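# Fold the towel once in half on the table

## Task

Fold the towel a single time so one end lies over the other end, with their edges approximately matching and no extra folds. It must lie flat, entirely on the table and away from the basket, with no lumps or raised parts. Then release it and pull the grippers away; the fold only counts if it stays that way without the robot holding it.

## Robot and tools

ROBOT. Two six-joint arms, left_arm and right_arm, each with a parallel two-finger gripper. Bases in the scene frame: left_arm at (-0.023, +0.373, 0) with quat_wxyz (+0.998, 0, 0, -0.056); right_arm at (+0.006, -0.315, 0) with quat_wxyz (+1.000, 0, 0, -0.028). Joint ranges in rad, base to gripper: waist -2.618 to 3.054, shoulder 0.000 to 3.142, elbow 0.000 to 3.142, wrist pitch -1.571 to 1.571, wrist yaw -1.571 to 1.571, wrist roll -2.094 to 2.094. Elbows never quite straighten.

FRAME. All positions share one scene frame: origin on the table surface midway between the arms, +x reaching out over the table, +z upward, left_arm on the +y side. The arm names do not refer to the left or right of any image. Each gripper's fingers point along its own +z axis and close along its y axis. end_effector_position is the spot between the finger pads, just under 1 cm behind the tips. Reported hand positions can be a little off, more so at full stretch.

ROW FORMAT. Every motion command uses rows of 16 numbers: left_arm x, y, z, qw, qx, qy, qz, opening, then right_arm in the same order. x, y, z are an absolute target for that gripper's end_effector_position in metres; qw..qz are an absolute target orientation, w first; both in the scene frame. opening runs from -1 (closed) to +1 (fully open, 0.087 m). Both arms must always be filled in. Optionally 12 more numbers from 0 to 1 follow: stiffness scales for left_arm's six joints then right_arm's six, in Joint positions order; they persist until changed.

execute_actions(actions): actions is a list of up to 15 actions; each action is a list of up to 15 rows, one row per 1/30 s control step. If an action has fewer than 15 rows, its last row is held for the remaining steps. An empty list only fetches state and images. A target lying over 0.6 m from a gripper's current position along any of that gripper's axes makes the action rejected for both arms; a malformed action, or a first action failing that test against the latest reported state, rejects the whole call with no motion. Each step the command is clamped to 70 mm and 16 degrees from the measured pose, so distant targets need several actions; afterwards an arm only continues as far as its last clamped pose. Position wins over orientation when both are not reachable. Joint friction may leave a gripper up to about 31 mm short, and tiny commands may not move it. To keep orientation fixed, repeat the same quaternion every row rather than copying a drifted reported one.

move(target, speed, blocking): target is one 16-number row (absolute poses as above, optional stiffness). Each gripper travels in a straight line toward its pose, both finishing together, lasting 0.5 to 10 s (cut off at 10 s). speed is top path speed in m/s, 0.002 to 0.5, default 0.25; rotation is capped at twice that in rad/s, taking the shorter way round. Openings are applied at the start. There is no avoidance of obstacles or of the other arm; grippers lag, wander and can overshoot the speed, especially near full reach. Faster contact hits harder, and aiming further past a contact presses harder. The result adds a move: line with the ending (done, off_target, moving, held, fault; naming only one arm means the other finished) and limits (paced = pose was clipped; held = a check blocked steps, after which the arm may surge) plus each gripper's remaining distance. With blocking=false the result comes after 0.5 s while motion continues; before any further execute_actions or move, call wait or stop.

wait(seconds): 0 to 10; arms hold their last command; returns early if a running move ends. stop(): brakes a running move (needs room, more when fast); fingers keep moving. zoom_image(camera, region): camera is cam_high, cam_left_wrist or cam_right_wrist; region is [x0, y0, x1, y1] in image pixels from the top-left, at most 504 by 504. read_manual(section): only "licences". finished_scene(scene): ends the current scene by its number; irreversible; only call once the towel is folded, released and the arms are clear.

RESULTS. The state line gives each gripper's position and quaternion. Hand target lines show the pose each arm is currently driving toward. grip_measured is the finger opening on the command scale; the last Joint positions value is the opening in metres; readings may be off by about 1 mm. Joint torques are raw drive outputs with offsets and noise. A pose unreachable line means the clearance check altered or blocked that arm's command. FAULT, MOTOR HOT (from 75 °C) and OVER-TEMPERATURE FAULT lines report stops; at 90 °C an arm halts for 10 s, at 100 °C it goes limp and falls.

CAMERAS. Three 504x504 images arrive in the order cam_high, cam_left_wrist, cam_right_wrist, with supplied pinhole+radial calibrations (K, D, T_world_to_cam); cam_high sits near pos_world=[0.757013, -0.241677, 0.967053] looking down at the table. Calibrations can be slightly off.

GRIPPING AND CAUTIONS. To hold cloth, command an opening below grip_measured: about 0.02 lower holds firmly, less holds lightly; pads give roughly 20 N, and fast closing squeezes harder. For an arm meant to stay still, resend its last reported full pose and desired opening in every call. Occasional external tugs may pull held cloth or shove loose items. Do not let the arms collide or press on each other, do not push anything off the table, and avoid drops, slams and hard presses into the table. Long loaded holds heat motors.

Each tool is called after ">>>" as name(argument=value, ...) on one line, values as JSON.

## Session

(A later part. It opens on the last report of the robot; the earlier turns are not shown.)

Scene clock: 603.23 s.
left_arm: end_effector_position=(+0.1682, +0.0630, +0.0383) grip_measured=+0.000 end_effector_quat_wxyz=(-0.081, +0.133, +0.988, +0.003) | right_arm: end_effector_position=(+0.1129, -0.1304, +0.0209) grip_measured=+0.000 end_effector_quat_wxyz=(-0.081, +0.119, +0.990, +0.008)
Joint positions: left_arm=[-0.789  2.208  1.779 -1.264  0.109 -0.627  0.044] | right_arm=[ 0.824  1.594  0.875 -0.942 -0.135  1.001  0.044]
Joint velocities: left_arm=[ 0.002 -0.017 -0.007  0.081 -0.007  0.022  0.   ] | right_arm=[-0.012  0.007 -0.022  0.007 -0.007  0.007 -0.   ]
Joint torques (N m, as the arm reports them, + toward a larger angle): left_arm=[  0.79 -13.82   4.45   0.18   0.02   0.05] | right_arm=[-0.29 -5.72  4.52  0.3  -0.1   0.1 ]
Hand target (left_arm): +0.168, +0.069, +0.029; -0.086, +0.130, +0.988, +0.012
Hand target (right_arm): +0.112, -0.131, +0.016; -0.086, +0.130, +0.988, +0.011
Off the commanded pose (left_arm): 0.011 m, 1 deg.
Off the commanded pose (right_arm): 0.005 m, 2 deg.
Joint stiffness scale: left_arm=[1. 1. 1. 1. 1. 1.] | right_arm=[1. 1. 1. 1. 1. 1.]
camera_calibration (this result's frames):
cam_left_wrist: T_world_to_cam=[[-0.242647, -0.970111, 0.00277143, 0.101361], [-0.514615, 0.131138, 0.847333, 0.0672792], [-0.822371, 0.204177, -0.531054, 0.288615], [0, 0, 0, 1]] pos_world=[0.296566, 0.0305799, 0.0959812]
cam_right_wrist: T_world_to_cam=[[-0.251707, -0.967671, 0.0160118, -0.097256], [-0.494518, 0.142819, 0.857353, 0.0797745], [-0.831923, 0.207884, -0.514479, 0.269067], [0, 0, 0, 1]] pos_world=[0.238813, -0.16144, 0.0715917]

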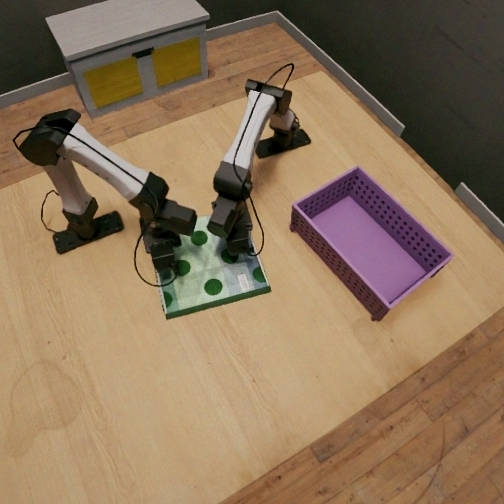

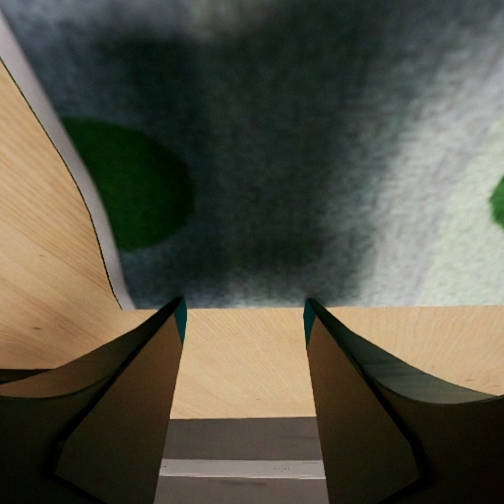

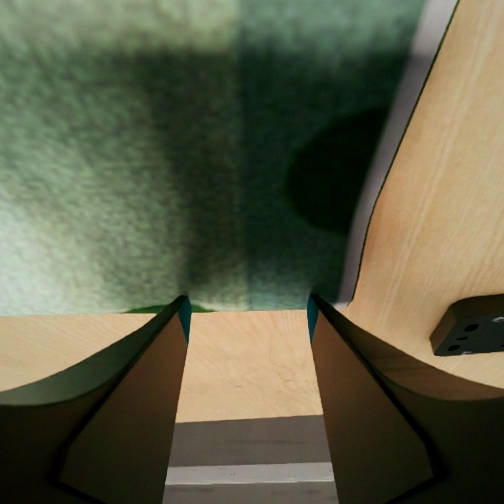

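Now diagonal down and back.

>>> execute_actions(actions=[[[0.167,0.068,0.024,-0.0864,0.130,0.9876,0.0114,0.0,0.111,-0.1295,0.015,-0.0864,0.130,0.9876,0.0114,0.0],[0.166,0.068,0.022,-0.0864,0.130,0.9876,0.0114,0.0,0.1095,-0.129,0.014,-0.0864,0.130,0.9876,0.0114,0.0],[0.165,0.068,0.020,-0.0864,0.130,0.9876,0.0114,0.0,0.108,-0.1286,0.013,-0.0864,0.130,0.9876,0.0114,0.0],[0.1635,0.0685,0.019,-0.0864,0.130,0.9876,0.0114,0.0,0.1065,-0.1282,0.012,-0.0864,0.130,0.9876,0.0114,0.0],[0.162,0.069,0.018,-0.0864,0.130,0.9876,0.0114,0.0,0.105,-0.1278,0.011,-0.0864,0.130,0.9876,0.0114,0.0],[0.1605,0.0694,0.017,-0.0864,0.130,0.9876,0.0114,0.0,0.1035,-0.1274,0.010,-0.0864,0.130,0.9876,0.0114,0.0],[0.159,0.0698,0.016,-0.0864,0.130,0.9876,0.0114,0.0,0.102,-0.127,0.009,-0.0864,0.130,0.9876,0.0114,0.0],[0.1575,0.0702,0.015,-0.0864,0.130,0.9876,0.0114,0.0,0.1005,-0.1266,0.008,-0.0864,0.130,0.9876,0.0114,0.0],[0.156,0.0706,0.014,-0.0864,0.130,0.9876,0.0114,0.0,0.099,-0.1262,0.007,-0.0864,0.130,0.9876,0.0114,0.0],[0.1545,0.071,0.013,-0.0864,0.130,0.9876,0.0114,0.0,0.0975,-0.1258,0.006,-0.0864,0.130,0.9876,0.0114,0.0],[0.153,0.0714,0.012,-0.0864,0.130,0.9876,0.0114,0.0,0.096,-0.1254,0.005,-0.0864,0.130,0.9876,0.0114,0.0],[0.1515,0.0718,0.011,-0.0864,0.130,0.9876,0.0114,0.0,0.0945,-0.125,0.004,-0.0864,0.130,0.9876,0.0114,0.0],[0.150,0.0722,0.010,-0.0864,0.130,0.9876,0.0114,0.0,0.093,-0.1246,0.002,-0.0864,0.130,0.9876,0.0114,0.0],[0.1485,0.0726,0.009,-0.0864,0.130,0.9876,0.0114,0.0,0.092,-0.1242,0.0,-0.0864,0.130,0.9876,0.0114,0.0],[0.147,0.073,0.008,-0.0864,0.130,0.9876,0.0114,0.0,0.091,-0.124,-0.002,-0.0864,0.130,0.9876,0.0114,0.0]],[[0.146,0.073,0.006,-0.0864,0.130,0.9876,0.0114,0.0,0.091,-0.124,-0.004,-0.0864,0.130,0.9876,0.0114,0.0]]])

Scene clock: 611.90 s.
left_arm: end_effector_position=(+0.1545, +0.0697, +0.0192) grip_measured=+0.000 end_effector_quat_wxyz=(-0.082, +0.127, +0.989, +0.001) | right_arm: end_effector_position=(+0.0978, -0.1250, +0.0074) grip_measured=+0.000 end_effector_quat_wxyz=(-0.085, +0.130, +0.988, +0.009)
Joint positions: left_arm=[-0.802  2.17   1.638 -1.158  0.114 -0.652  0.044] | right_arm=[ 0.876  1.594  0.811 -0.871 -0.149  1.076  0.044]
Joint velocities: left_arm=[ 0.017 -0.017 -0.002  0.037  0.051 -0.022  0.   ] | right_arm=[-0.022 -0.007  0.022  0.022  0.095 -0.11  -0.001]
Joint torques (N m, as the arm reports them, + toward a larger angle): left_arm=[ -1.09 -13.34   2.82   0.4    0.01  -0.08] | right_arm=[ 2.13 -5.49  2.1   0.67 -0.05  0.14]
Hand target (left_arm): +0.146, +0.073, +0.006; -0.087, +0.130, +0.988, +0.012
Hand target (right_arm): +0.091, -0.125, -0.003; -0.087, +0.130, +0.988, +0.011
Off the commanded pose (left_arm): 0.016 m, 1 deg.
Off the commanded pose (right_arm): 0.013 m, 0 deg.
Joint stiffness scale: left_arm=[1. 1. 1. 1. 1. 1.] | right_arm=[1. 1. 1. 1. 1. 1.]
camera_calibration (this result's frames):
cam_left_wrist: T_world_to_cam=[[-0.23081, -0.972986, 0.005027, 0.103006], [-0.514531, 0.126438, 0.848099, 0.0758635], [-0.825824, 0.193163, -0.529815, 0.267166], [0, 0, 0, 1]] pos_world=[0.283441, 0.0390245, 0.0766908]
cam_right_wrist: T_world_to_cam=[[-0.273847, -0.961642, 0.0158765, -0.0927051], [-0.483996, 0.152055, 0.861758, 0.0832514], [-0.831117, 0.228306, -0.50707, 0.250875], [0, 0, 0, 1]] pos_world=[0.223412, -0.159084, 0.0569404]

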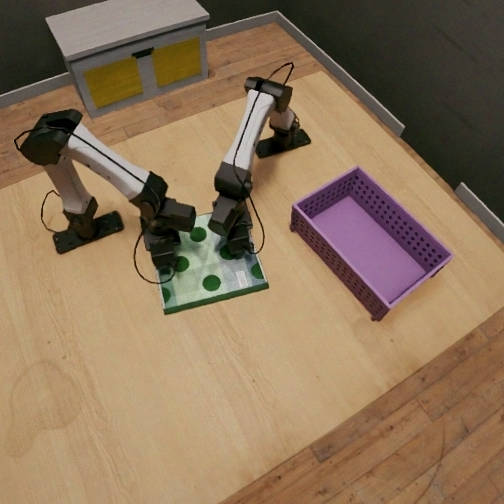

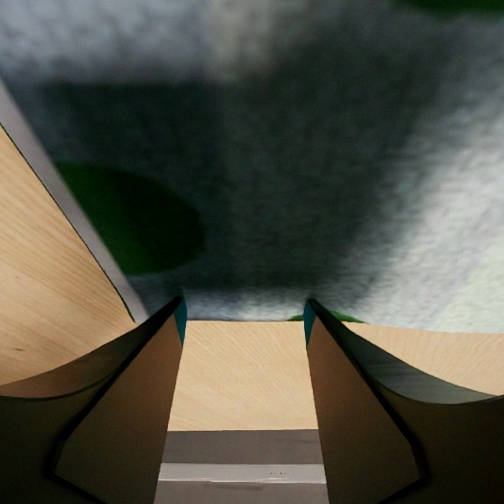

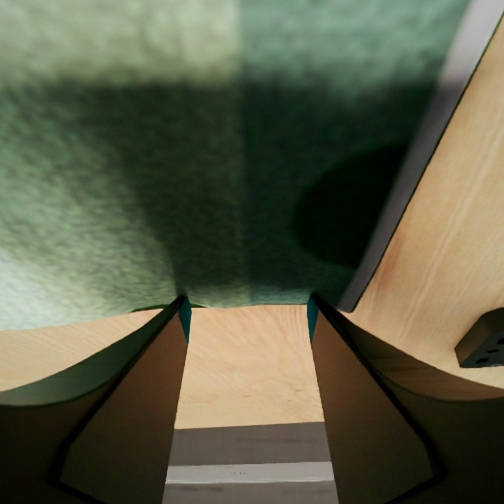

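>>> move(target=[0.155,0.075,0.07,-0.0864,0.130,0.9876,0.0114,0.0,0.098,-0.13,0.06,-0.0864,0.130,0.9876,0.0114,0.0], speed=0.15)

>>> move(target=[0.05,0.22,0.2,0.1881,0.7545,0.579,-0.2452,0,-0.03,-0.17,0.22,0.2452,-0.579,0.7545,0.1881,0], speed=0.4)

>>> zoom_image(camera="cam_high", region=[120, 180, 300, 340])

Scene clock: 615.93 s.
left_arm: end_effector_position=(+0.1500, +0.0765, +0.0642) grip_measured=+0.000 end_effector_quat_wxyz=(-0.094, +0.129, +0.987, +0.014) | right_arm: end_effector_position=(+0.0926, -0.1324, +0.0515) grip_measured=+0.000 end_effector_quat_wxyz=(-0.093, +0.130, +0.987, -0.001)
Joint positions: left_arm=[-0.802  2.134  1.755 -1.346  0.112 -0.645  0.044] | right_arm=[ 0.87   1.505  0.913 -1.09  -0.149  1.069  0.044]
Joint velocities: left_arm=[ 0.007  0.007 -0.012 -0.007  0.022  0.037 -0.   ] | right_arm=[ 0.007 -0.007 -0.017 -0.007  0.037  0.007 -0.001]
Joint torques (N m, as the arm reports them, + toward a larger angle): left_arm=[  0.62 -14.46   8.2    0.01   0.02   0.06] | right_arm=[-0.4  -6.84  8.69 -0.02 -0.02 -0.09]
Hand target (left_arm): +0.154, +0.076, +0.070; -0.086, +0.130, +0.988, +0.011
Hand target (right_arm): +0.099, -0.129, +0.059; -0.086, +0.130, +0.988, +0.011
Off the commanded pose (left_arm): 0.008 m, 1 deg.
Off the commanded pose (right_arm): 0.010 m, 2 deg.
Joint stiffness scale: left_arm=[1. 1. 1. 1. 1. 1.] | right_arm=[1. 1. 1. 1. 1. 1.]
move: done
camera_calibration (this result's frames):
cam_left_wrist: T_world_to_cam=[[-0.237757, -0.971172, -0.0172274, 0.110685], [-0.496443, 0.106254, 0.861542, 0.0325128], [-0.834875, 0.21339, -0.507394, 0.284272], [0, 0, 0, 1]] pos_world=[0.279788, 0.0433787, 0.118134]
cam_right_wrist: T_world_to_cam=[[-0.271634, -0.961638, 0.0383189, -0.103307], [-0.468689, 0.166956, 0.867443, 0.0440424], [-0.840563, 0.217667, -0.49606, 0.269457], [0, 0, 0, 1]] pos_world=[0.219076, -0.165349, 0.0994213]

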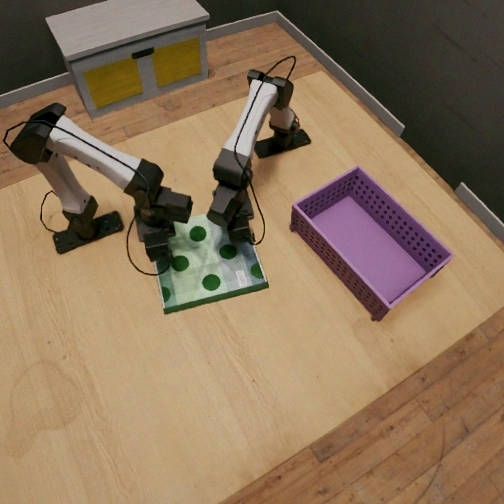

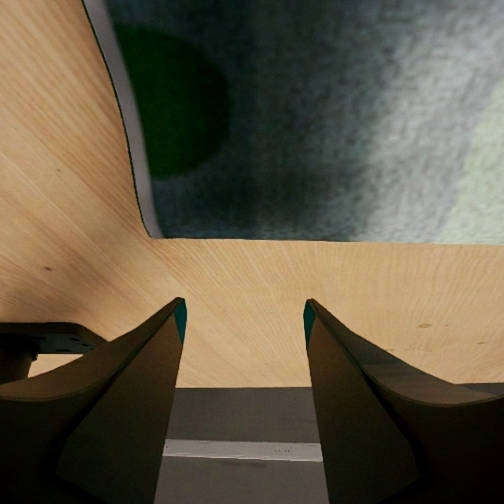

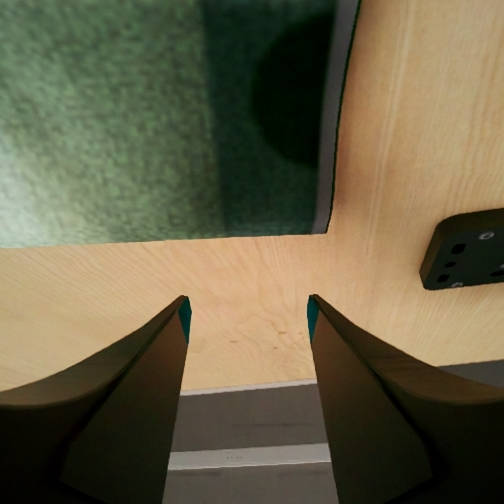

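Scene clock: 618.87 s.
left_arm: end_effector_position=(+0.0488, +0.2170, +0.2015) grip_measured=+0.000 end_effector_quat_wxyz=(+0.194, +0.758, +0.575, -0.241) | right_arm: end_effector_position=(-0.0299, -0.1680, +0.2122) grip_measured=+0.000 end_effector_quat_wxyz=(+0.241, -0.588, +0.754, +0.169)
Joint positions: left_arm=[-0.682  0.963  1.161 -1.406  0.525  0.952  0.044] | right_arm=[ 2.205  0.902  1.194 -1.452  0.448  0.731  0.044]
Joint velocities: left_arm=[ 0.002  0.012  0.017 -0.022  0.022 -0.022  0.   ] | right_arm=[-0.002 -0.002  0.012 -0.051  0.022  0.022  0.   ]
Joint torques (N m, as the arm reports them, + toward a larger angle): left_arm=[ 1.34 -1.82  6.11  0.84  0.49  0.06] | right_arm=[1.62 0.35 8.94 0.97 0.36 0.07]
Hand target (left_arm): +0.046, +0.221, +0.199; +0.189, +0.756, +0.577, -0.243
Hand target (right_arm): -0.031, -0.166, +0.220; +0.247, -0.584, +0.753, +0.178
Off the commanded pose (left_arm): 0.004 m, 1 deg.
Off the commanded pose (right_arm): 0.008 m, 2 deg.
Joint stiffness scale: left_arm=[1. 1. 1. 1. 1. 1.] | right_arm=[1. 1. 1. 1. 1. 1.]
move: done
camera_calibration (this result's frames):
cam_left_wrist: T_world_to_cam=[[-0.970286, 0.241688, -0.011511, -0.00320105], [0.233438, 0.947561, 0.218254, -0.239556], [0.0636568, 0.209082, -0.975824, 0.291006], [0, 0, 0, 1]] pos_world=[0.0342911, 0.166924, 0.336218]
cam_right_wrist: T_world_to_cam=[[0.962024, -0.271651, 0.0267614, -0.0217019], [-0.268754, -0.92546, 0.26701, -0.196913], [-0.0477671, -0.264062, -0.963322, 0.295919], [0, 0, 0, 1]] pos_world=[-0.0179083, -0.109989, 0.338224]

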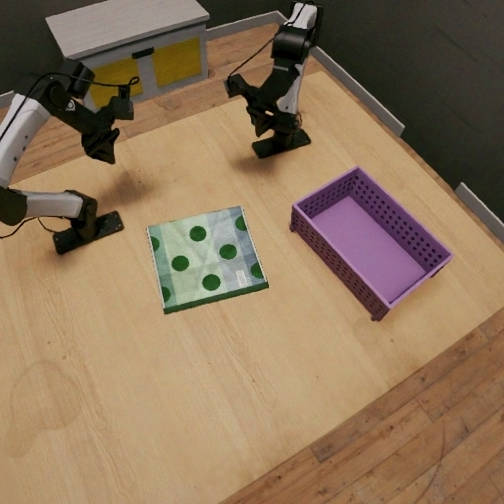

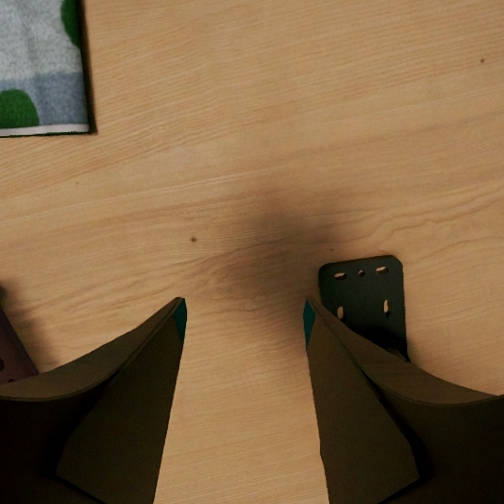

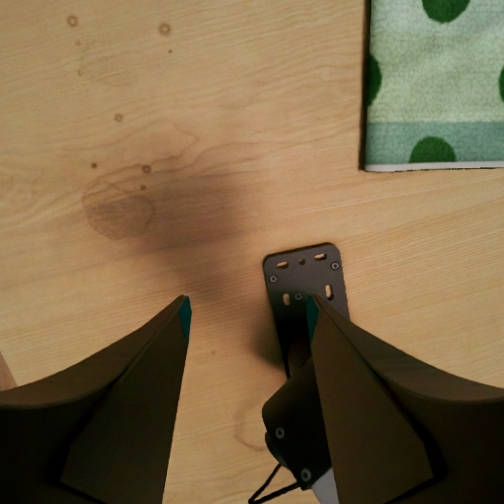

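Region (120, 180, 300, 340) of cam_high's 504x504 image, scaled by 2.800, with more detail than that image has.

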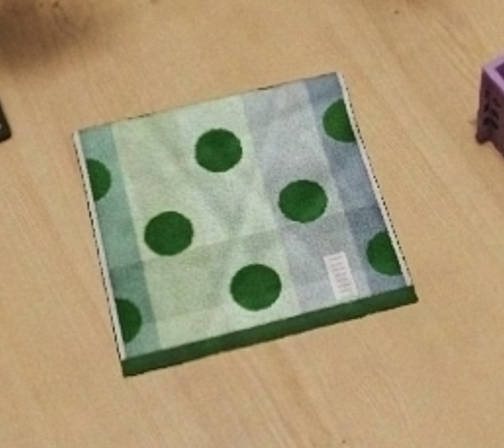

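>>> finished_scene(scene=1)

The scene is finished: the task was done.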